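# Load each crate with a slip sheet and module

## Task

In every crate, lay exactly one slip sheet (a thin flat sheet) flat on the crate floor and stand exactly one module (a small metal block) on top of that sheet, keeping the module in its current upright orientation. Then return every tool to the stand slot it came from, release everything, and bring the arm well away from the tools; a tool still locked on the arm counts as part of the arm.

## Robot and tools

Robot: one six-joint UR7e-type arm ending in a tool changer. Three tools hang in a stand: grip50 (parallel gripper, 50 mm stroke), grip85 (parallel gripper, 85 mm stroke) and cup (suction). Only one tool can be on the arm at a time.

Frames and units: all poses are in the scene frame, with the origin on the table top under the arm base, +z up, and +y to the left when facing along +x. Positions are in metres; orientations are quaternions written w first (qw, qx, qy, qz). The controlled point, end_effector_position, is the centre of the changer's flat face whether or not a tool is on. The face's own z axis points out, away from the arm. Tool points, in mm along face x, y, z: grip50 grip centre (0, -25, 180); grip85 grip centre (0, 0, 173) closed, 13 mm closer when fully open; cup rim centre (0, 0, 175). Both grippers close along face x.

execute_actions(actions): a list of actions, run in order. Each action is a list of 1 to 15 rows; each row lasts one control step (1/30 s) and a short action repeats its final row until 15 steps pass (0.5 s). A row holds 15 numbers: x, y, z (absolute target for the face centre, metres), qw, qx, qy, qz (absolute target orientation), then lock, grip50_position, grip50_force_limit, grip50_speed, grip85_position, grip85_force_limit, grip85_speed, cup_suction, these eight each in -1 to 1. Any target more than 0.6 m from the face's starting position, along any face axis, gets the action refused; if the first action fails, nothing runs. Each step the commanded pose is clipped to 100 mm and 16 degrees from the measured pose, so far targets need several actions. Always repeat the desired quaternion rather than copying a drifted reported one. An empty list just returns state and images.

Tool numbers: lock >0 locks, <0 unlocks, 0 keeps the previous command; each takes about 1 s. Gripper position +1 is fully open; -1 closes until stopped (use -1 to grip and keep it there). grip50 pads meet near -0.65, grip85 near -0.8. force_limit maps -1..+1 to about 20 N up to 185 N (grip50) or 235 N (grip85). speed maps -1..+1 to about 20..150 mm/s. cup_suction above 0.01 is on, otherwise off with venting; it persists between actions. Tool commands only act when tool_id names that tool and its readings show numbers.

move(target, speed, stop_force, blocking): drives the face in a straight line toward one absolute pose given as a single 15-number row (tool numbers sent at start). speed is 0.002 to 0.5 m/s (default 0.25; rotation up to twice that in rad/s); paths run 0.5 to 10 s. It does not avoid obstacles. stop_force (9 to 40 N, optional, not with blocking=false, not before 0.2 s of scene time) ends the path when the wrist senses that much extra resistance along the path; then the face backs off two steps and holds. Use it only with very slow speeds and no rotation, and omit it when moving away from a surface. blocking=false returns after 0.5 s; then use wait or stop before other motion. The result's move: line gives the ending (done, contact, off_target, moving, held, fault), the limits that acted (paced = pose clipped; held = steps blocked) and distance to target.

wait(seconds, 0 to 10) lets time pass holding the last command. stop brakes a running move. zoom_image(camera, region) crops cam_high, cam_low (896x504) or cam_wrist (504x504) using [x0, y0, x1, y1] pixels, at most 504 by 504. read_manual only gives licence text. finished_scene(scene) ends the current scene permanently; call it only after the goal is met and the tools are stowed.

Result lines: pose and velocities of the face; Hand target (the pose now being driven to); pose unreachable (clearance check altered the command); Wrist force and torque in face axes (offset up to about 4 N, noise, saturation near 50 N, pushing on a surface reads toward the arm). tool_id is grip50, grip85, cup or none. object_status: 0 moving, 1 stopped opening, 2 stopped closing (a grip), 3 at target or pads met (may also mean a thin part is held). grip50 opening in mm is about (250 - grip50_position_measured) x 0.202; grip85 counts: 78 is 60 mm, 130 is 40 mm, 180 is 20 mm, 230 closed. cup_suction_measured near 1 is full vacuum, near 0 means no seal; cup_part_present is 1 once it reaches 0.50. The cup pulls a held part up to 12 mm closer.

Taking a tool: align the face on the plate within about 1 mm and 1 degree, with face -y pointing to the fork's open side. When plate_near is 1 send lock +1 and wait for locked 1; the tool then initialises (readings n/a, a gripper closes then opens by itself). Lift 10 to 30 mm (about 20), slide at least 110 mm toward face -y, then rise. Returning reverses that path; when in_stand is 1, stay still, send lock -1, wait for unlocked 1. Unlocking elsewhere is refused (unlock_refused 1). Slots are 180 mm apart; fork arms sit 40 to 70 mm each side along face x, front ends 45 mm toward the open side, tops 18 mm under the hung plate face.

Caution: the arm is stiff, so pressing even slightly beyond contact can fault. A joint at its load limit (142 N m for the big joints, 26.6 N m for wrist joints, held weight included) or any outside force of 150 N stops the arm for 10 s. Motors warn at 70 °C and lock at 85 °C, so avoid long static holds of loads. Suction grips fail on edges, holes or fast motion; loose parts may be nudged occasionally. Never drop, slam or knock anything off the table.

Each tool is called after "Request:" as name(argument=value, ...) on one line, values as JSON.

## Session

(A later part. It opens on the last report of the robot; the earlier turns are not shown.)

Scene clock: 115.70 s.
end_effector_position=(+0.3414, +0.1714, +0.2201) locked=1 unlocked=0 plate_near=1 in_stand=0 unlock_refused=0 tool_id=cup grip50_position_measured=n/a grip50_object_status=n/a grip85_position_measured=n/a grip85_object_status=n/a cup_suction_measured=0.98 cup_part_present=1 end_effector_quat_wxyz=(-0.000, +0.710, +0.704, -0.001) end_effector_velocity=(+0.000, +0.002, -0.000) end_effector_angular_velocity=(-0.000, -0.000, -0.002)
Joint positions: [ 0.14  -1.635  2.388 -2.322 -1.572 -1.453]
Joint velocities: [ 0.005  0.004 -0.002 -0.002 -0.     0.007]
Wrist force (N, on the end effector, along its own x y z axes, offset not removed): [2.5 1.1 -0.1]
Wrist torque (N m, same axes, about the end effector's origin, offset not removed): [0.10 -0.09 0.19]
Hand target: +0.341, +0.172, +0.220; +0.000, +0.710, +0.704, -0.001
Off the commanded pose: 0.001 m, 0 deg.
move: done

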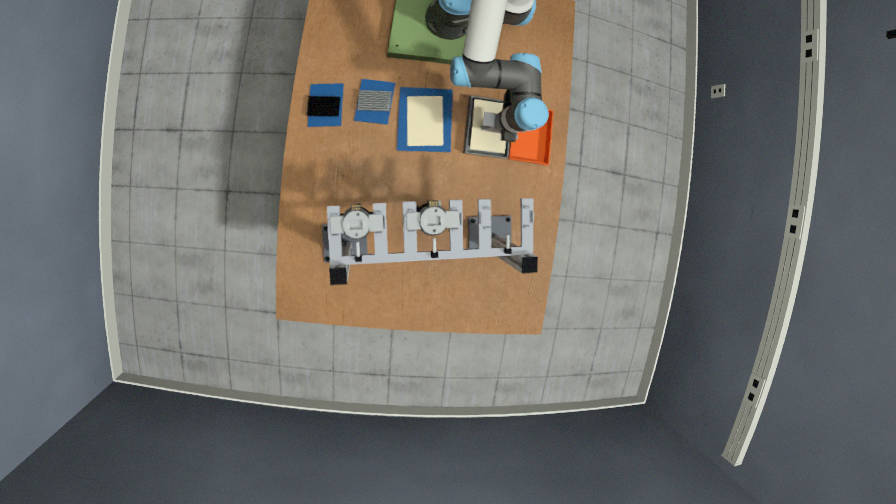

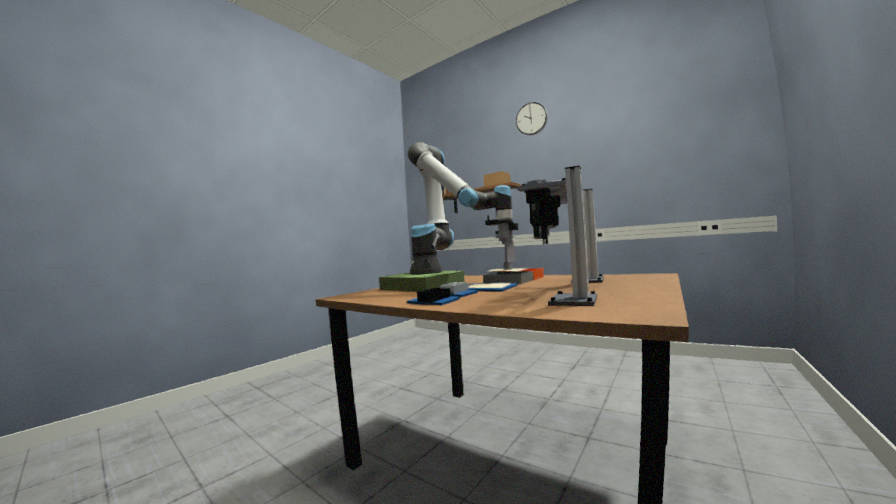

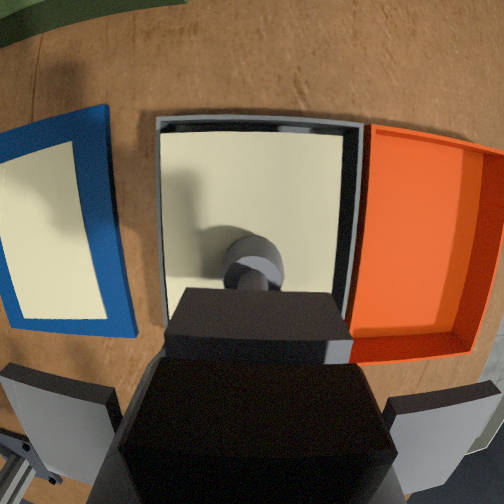

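Request:
move(target=[0.343,0.177,0.172,0,0.71,0.704,0,0,1,0,0,1,0,0,1], speed=0.025)

Request:
execute_actions(actions=[[[0.343,0.177,0.172,0,0.71,0.704,0,0,1,0,0,1,0,0,0]],[[0.343,0.177,0.172,0,0.71,0.704,0,0,1,0,0,1,0,0,0]]])

Request:
move(target=[0.343,0.177,0.25,0,0.71,0.704,0,0,1,0,0,1,0,0,0], speed=0.08)

Request:
move(target=[0.343,-0.023,0.205,0,0.67,0.7424,0,0,1,0,0,1,0,0,0])

Request:
move(target=[0.343,-0.023,0.184,0,0.67,0.7424,0,0,1,0,0,1,0,0,1], speed=0.01)

Request:
move(target=[0.343,-0.023,0.25,0,0.67,0.7424,0,0,1,0,0,1,0,0,1], speed=0.08)

Request:
move(target=[0.341,0.32,0.22,0,0.705,0.709,0,0,1,0,0,1,0,0,1], speed=0.15)

Scene clock: 122.60 s.
end_effector_position=(+0.3429, +0.1770, +0.1722) locked=1 unlocked=0 plate_near=1 in_stand=0 unlock_refused=0 tool_id=cup grip50_position_measured=n/a grip50_object_status=n/a grip85_position_measured=n/a grip85_object_status=n/a cup_suction_measured=0.98 cup_part_present=1 end_effector_quat_wxyz=(-0.000, +0.710, +0.704, -0.000) end_effector_velocity=(+0.000, +0.001, -0.002) end_effector_angular_velocity=(+0.000, -0.001, +0.003)
Joint positions: [ 0.154 -1.499  2.436 -2.507 -1.571 -1.439]
Joint velocities: [ 0.002  0.006  0.001 -0.007  0.    -0.001]
Wrist force (N, on the end effector, along its own x y z axes, offset not removed): [0.1 -0.5 -1.8]
Wrist torque (N m, same axes, about the end effector's origin, offset not removed): [-0.05 -0.04 0.05]
Hand target: +0.343, +0.177, +0.172; +0.000, +0.710, +0.704, -0.000
Off the commanded pose: 0.000 m, 0 deg.
move: done

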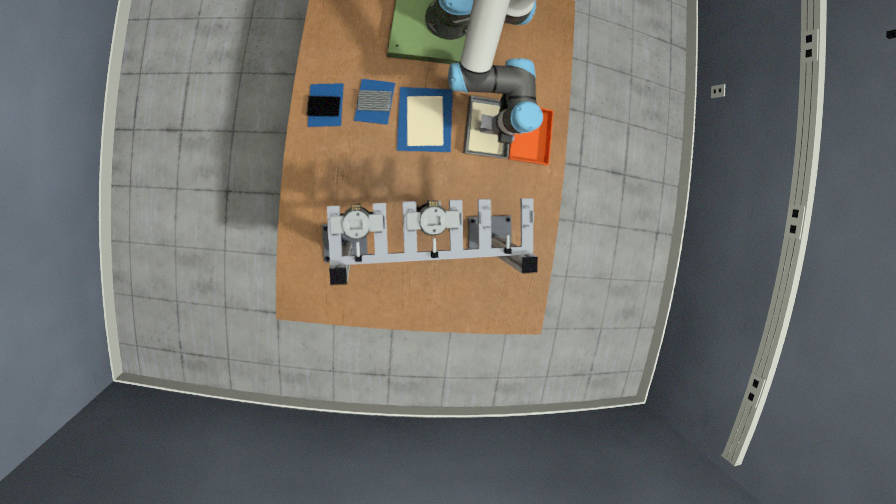

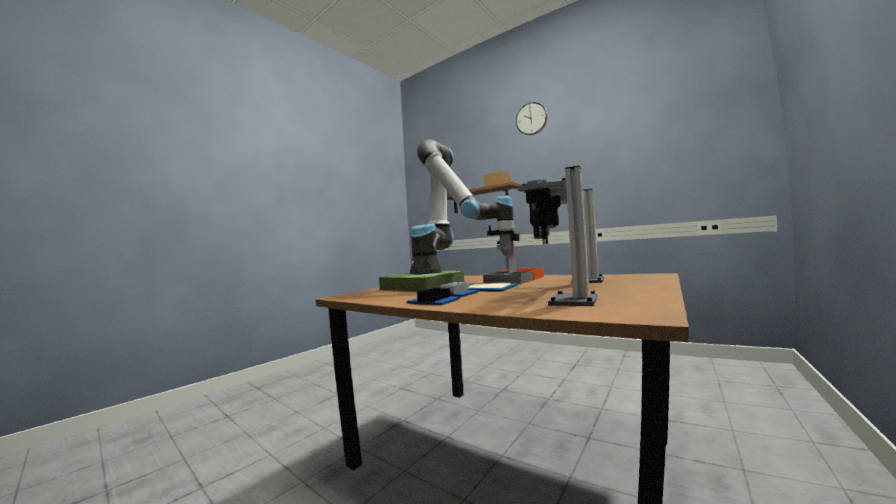

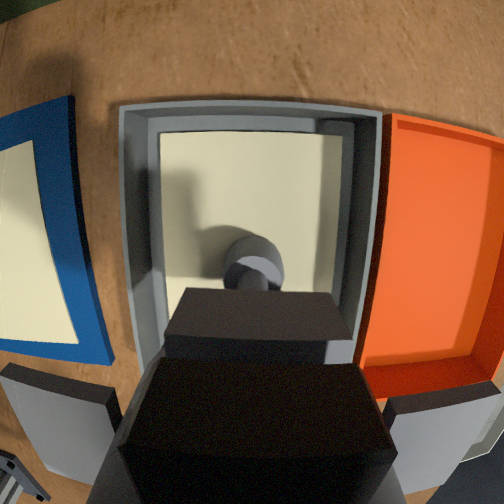

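Scene clock: 123.60 s.
end_effector_position=(+0.3430, +0.1770, +0.1720) locked=1 unlocked=0 plate_near=1 in_stand=0 unlock_refused=0 tool_id=cup grip50_position_measured=n/a grip50_object_status=n/a grip85_position_measured=n/a grip85_object_status=n/a cup_suction_measured=0.00 cup_part_present=0 end_effector_quat_wxyz=(+0.000, +0.710, +0.704, +0.000) end_effector_velocity=(-0.000, -0.000, -0.000) end_effector_angular_velocity=(-0.000, +0.000, -0.001)
Joint positions: [ 0.154 -1.499  2.436 -2.508 -1.571 -1.438]
Joint velocities: [-0.  0.  0. -0. -0.  0.]
Wrist force (N, on the end effector, along its own x y z axes, offset not removed): [2.0 1.6 -12.6]
Wrist torque (N m, same axes, about the end effector's origin, offset not removed): [0.24 -0.14 0.23]
Hand target: +0.343, +0.177, +0.172; +0.000, +0.710, +0.704, -0.000
Off the commanded pose: 0.000 m, 0 deg.

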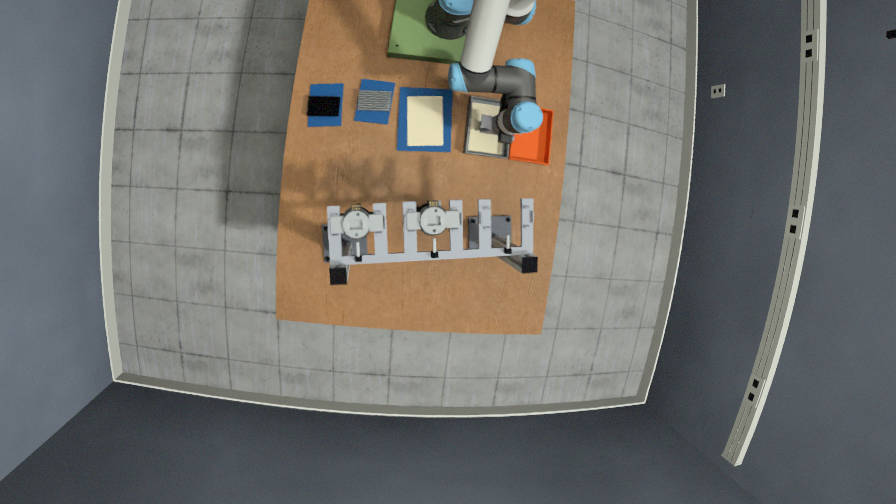

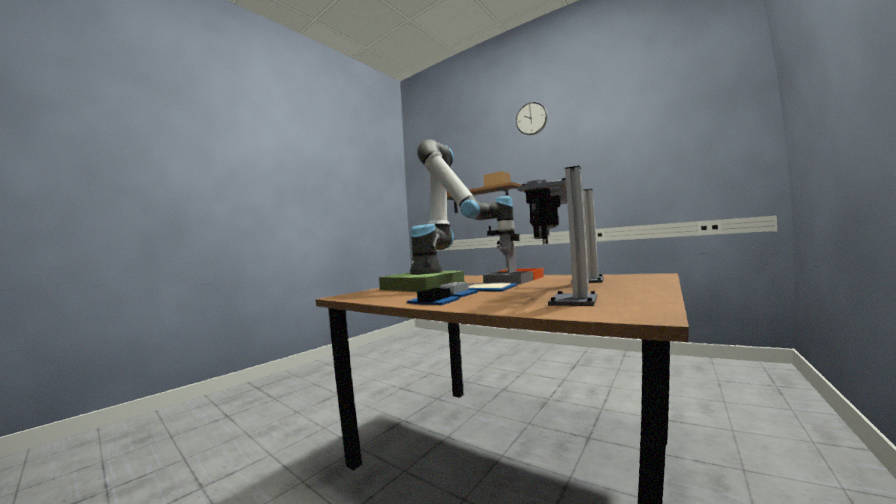

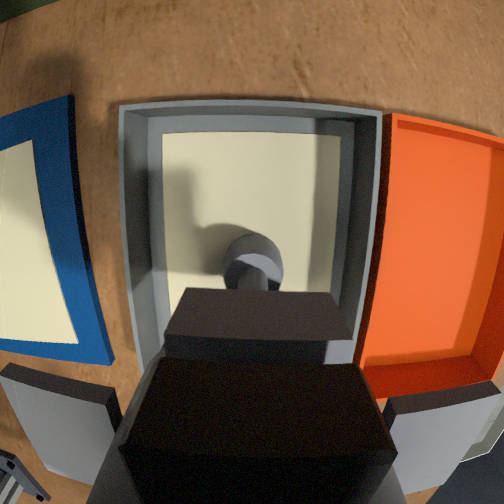

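Scene clock: 125.00 s.
end_effector_position=(+0.3430, +0.1771, +0.2497) locked=1 unlocked=0 plate_near=1 in_stand=0 unlock_refused=0 tool_id=cup grip50_position_measured=n/a grip50_object_status=n/a grip85_position_measured=n/a grip85_object_status=n/a cup_suction_measured=0.00 cup_part_present=0 end_effector_quat_wxyz=(+0.000, +0.710, +0.704, +0.000) end_effector_velocity=(+0.000, +0.000, +0.002) end_effector_angular_velocity=(+0.000, -0.000, +0.003)
Joint positions: [ 0.154 -1.689  2.336 -2.218 -1.571 -1.438]
Joint velocities: [ 0.001 -0.003 -0.003  0.006 -0.    -0.002]
Wrist force (N, on the end effector, along its own x y z axes, offset not removed): [-0.3 0.7 -1.8]
Wrist torque (N m, same axes, about the end effector's origin, offset not removed): [0.03 -0.04 0.21]
Hand target: +0.343, +0.177, +0.250; +0.000, +0.710, +0.704, +0.000
Off the commanded pose: 0.000 m, 0 deg.
move: done

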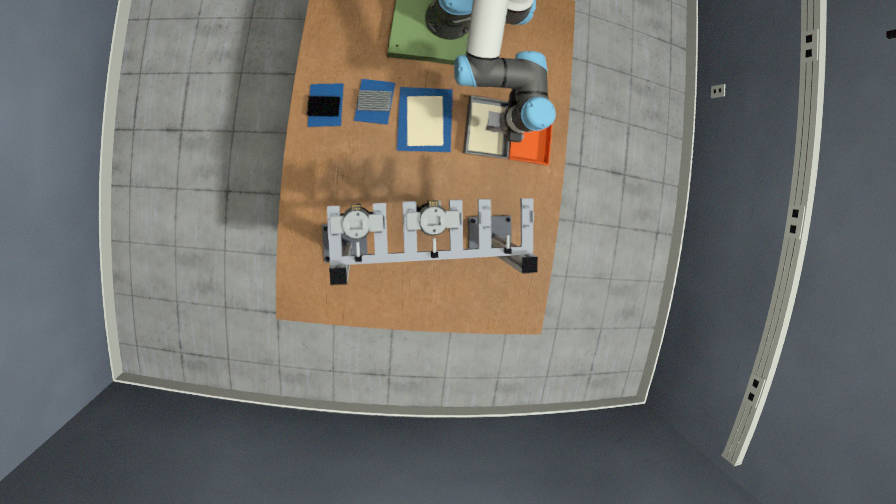

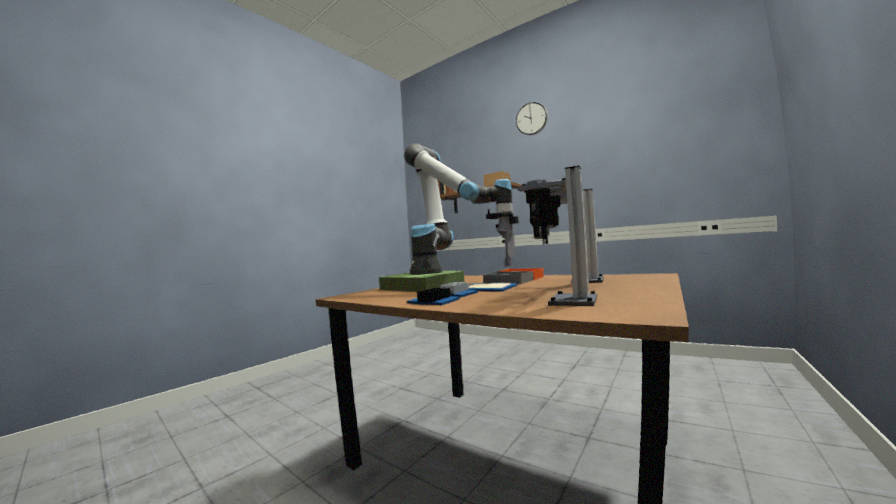

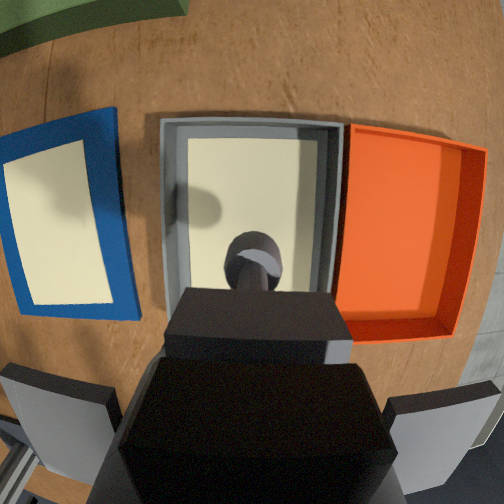

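Scene clock: 126.40 s.
end_effector_position=(+0.3435, -0.0224, +0.2051) locked=1 unlocked=0 plate_near=1 in_stand=0 unlock_refused=0 tool_id=cup grip50_position_measured=n/a grip50_object_status=n/a grip85_position_measured=n/a grip85_object_status=n/a cup_suction_measured=0.00 cup_part_present=0 end_effector_quat_wxyz=(+0.000, +0.670, +0.742, +0.001) end_effector_velocity=(+0.000, -0.002, -0.001) end_effector_angular_velocity=(+0.001, +0.000, +0.001)
Joint positions: [-0.433 -1.704  2.501 -2.368 -1.57  -2.136]
Joint velocities: [-0.006  0.003 -0.    -0.002  0.001 -0.007]
Wrist force (N, on the end effector, along its own x y z axes, offset not removed): [-4.3 0.2 1.1]
Wrist torque (N m, same axes, about the end effector's origin, offset not removed): [0.01 0.07 0.19]
Hand target: +0.344, -0.023, +0.205; +0.000, +0.670, +0.742, +0.001
Off the commanded pose: 0.001 m, 0 deg.
move: done

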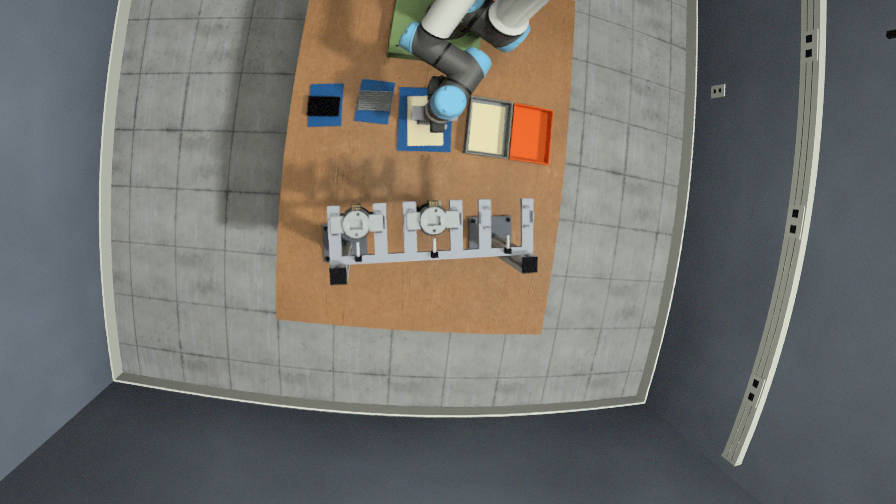

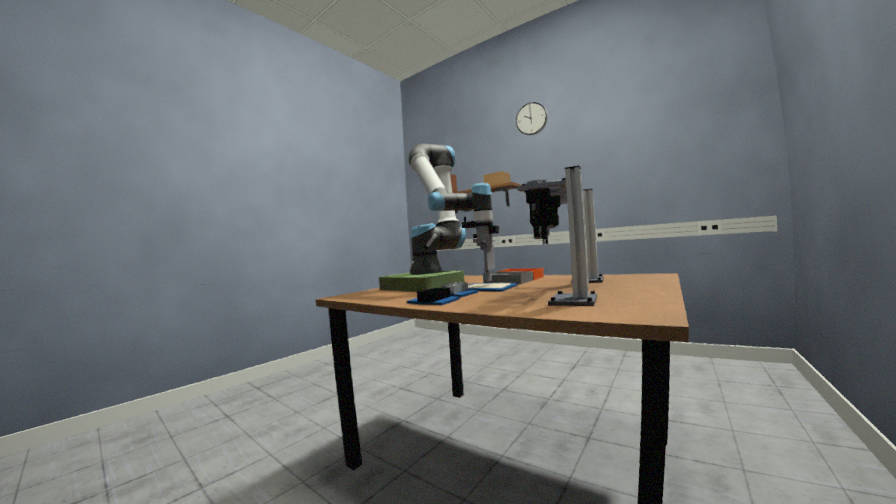

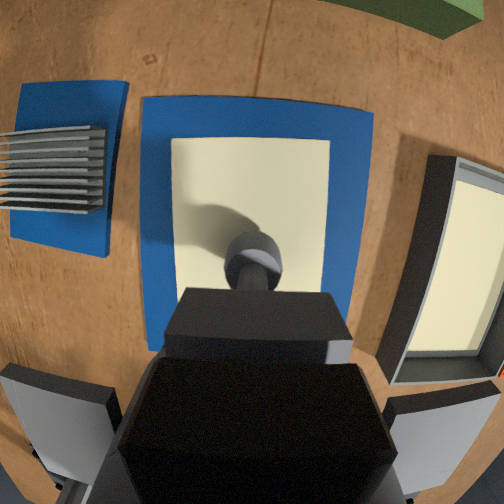

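Scene clock: 128.73 s.
end_effector_position=(+0.3430, -0.0230, +0.1842) locked=1 unlocked=0 plate_near=1 in_stand=0 unlock_refused=0 tool_id=cup grip50_position_measured=n/a grip50_object_status=n/a grip85_position_measured=n/a grip85_object_status=n/a cup_suction_measured=0.98 cup_part_present=1 end_effector_quat_wxyz=(-0.000, +0.670, +0.742, +0.000) end_effector_velocity=(-0.000, -0.000, -0.002) end_effector_angular_velocity=(-0.001, +0.000, -0.000)
Joint positions: [-0.435 -1.643  2.53  -2.457 -1.571 -2.138]
Joint velocities: [-0.001  0.005  0.002 -0.007 -0.001 -0.001]
Wrist force (N, on the end effector, along its own x y z axes, offset not removed): [-2.1 -1.7 -0.2]
Wrist torque (N m, same axes, about the end effector's origin, offset not removed): [-0.11 0.20 -0.04]
Hand target: +0.343, -0.023, +0.184; -0.000, +0.670, +0.742, +0.000
Off the commanded pose: 0.000 m, 0 deg.
move: done

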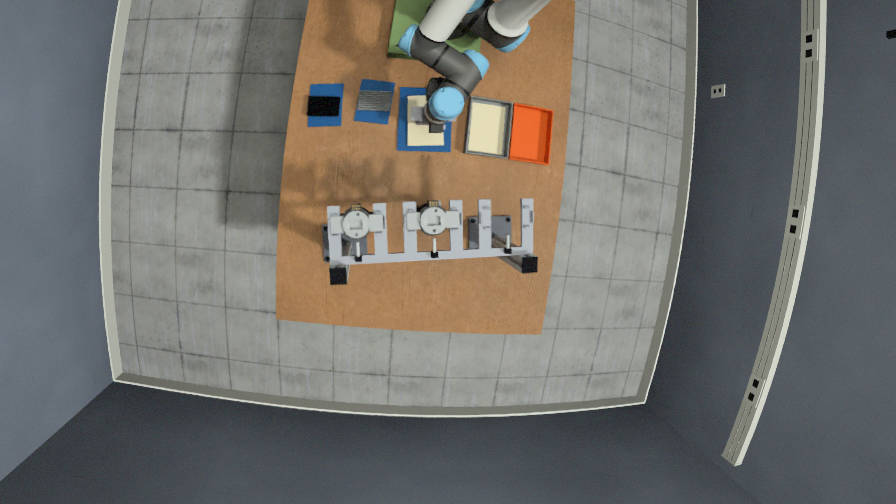

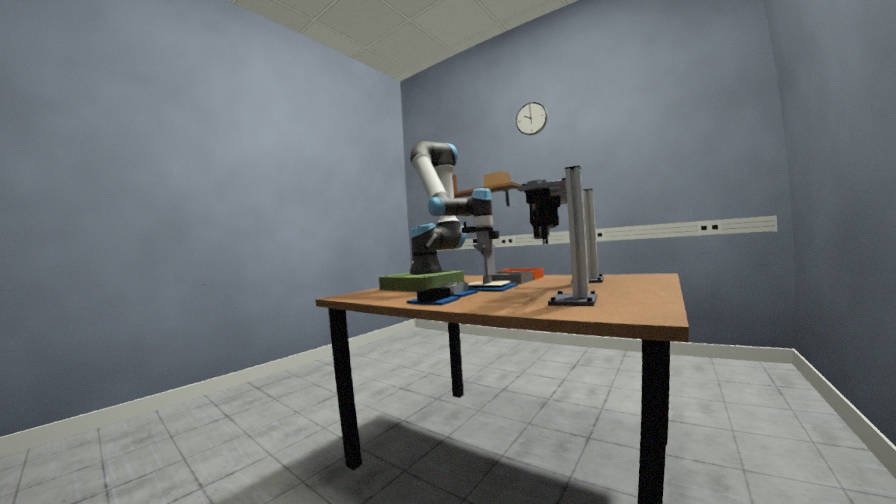

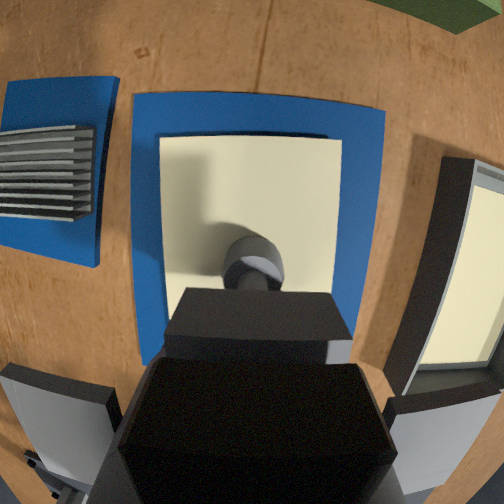

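Scene clock: 129.97 s.
end_effector_position=(+0.3431, -0.0230, +0.2497) locked=1 unlocked=0 plate_near=1 in_stand=0 unlock_refused=0 tool_id=cup grip50_position_measured=n/a grip50_object_status=n/a grip85_position_measured=n/a grip85_object_status=n/a cup_suction_measured=0.98 cup_part_present=1 end_effector_quat_wxyz=(+0.000, +0.670, +0.742, -0.000) end_effector_velocity=(+0.000, -0.000, +0.002) end_effector_angular_velocity=(+0.001, +0.000, +0.001)
Joint positions: [-0.434 -1.814  2.432 -2.188 -1.571 -2.138]
Joint velocities: [-0.001 -0.004 -0.003  0.008  0.001 -0.002]
Wrist force (N, on the end effector, along its own x y z axes, offset not removed): [-4.9 1.3 -0.5]
Wrist torque (N m, same axes, about the end effector's origin, offset not removed): [0.07 0.19 0.16]
Hand target: +0.343, -0.023, +0.250; +0.000, +0.670, +0.742, -0.000
Off the commanded pose: 0.000 m, 0 deg.
move: done

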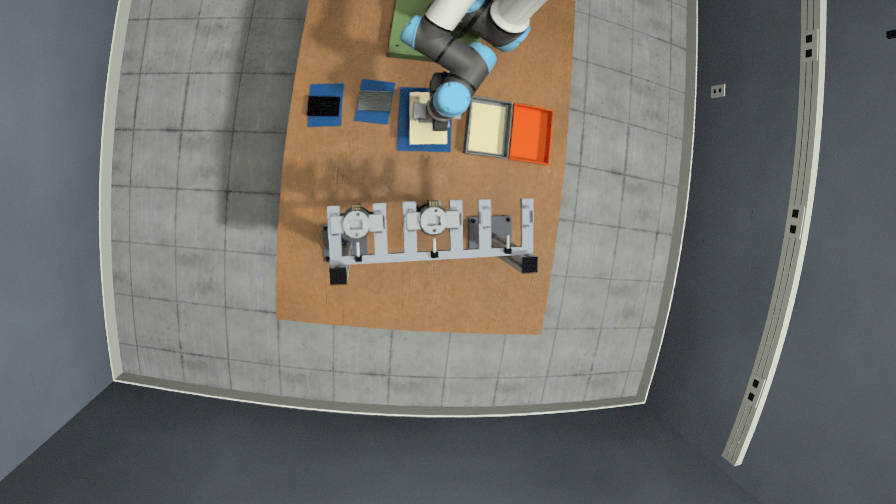

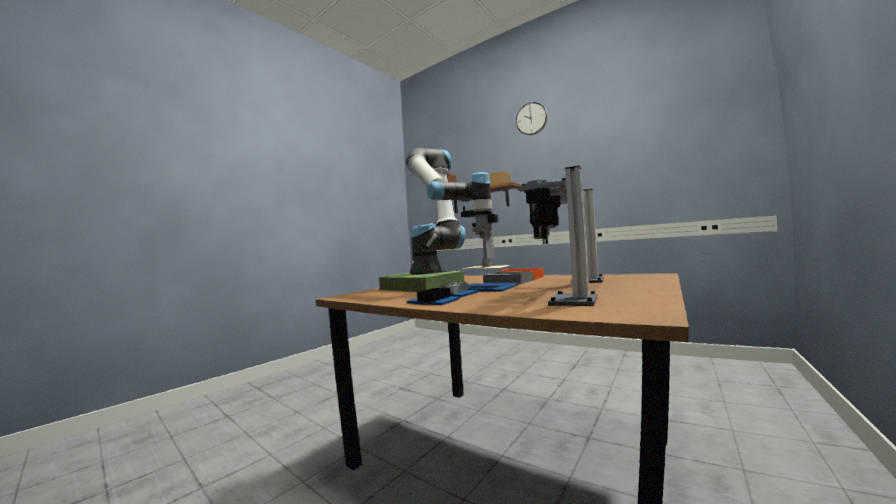

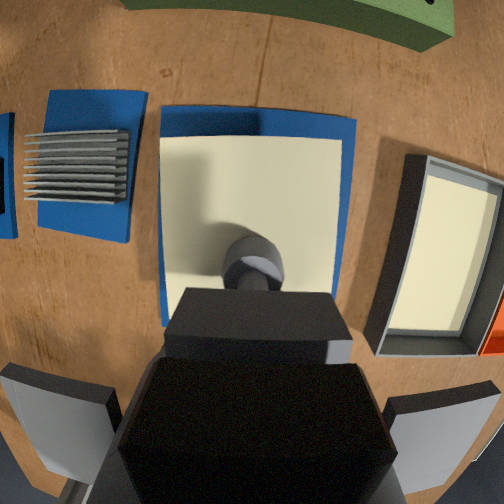

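Scene clock: 132.77 s.
end_effector_position=(+0.3402, +0.3191, +0.2202) locked=1 unlocked=0 plate_near=1 in_stand=0 unlock_refused=0 tool_id=cup grip50_position_measured=n/a grip50_object_status=n/a grip85_position_measured=n/a grip85_object_status=n/a cup_suction_measured=0.98 cup_part_present=1 end_effector_quat_wxyz=(+0.000, +0.705, +0.709, -0.001) end_effector_velocity=(+0.000, +0.002, -0.000) end_effector_angular_velocity=(-0.000, +0.001, -0.001)
Joint positions: [ 0.494 -1.432  2.174 -2.31  -1.572 -1.113]
Joint velocities: [ 0.003  0.003 -0.003  0.     0.     0.004]
Wrist force (N, on the end effector, along its own x y z axes, offset not removed): [-4.0 0.4 -1.0]
Wrist torque (N m, same axes, about the end effector's origin, offset not removed): [-0.02 0.10 0.09]
Hand target: +0.340, +0.319, +0.220; +0.000, +0.705, +0.709, -0.001
Off the commanded pose: 0.001 m, 0 deg.
move: done

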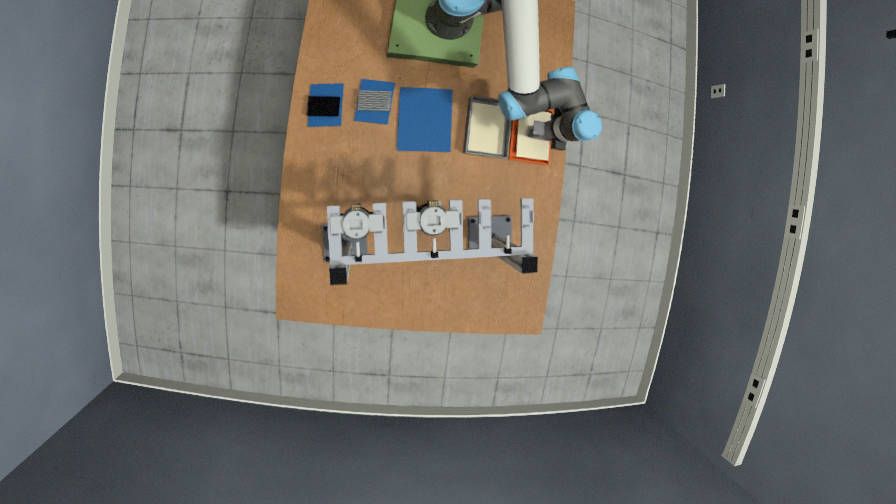

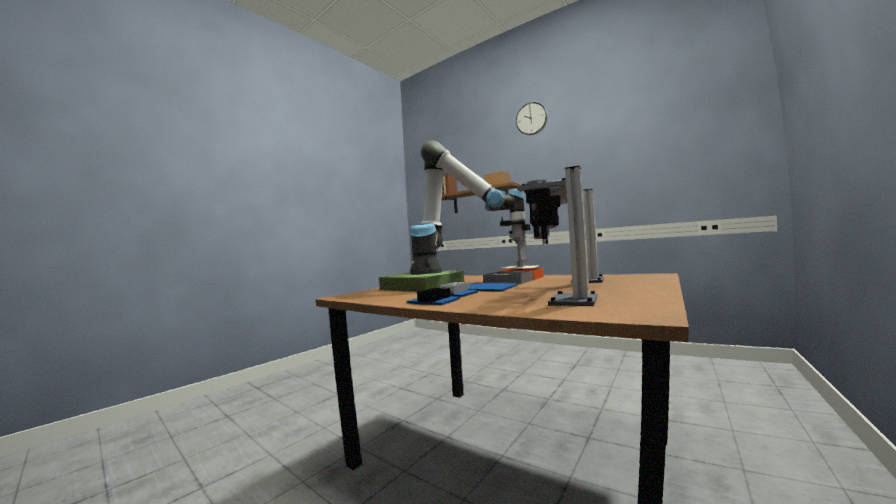

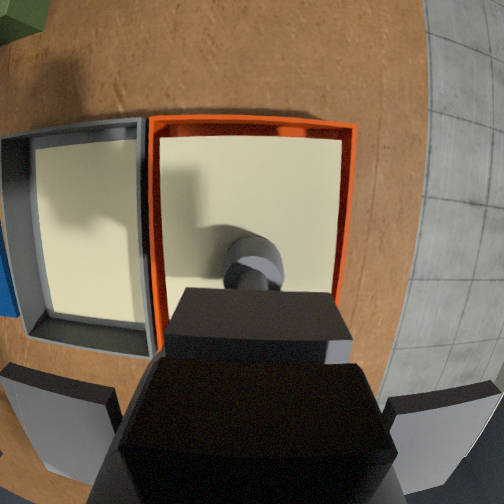

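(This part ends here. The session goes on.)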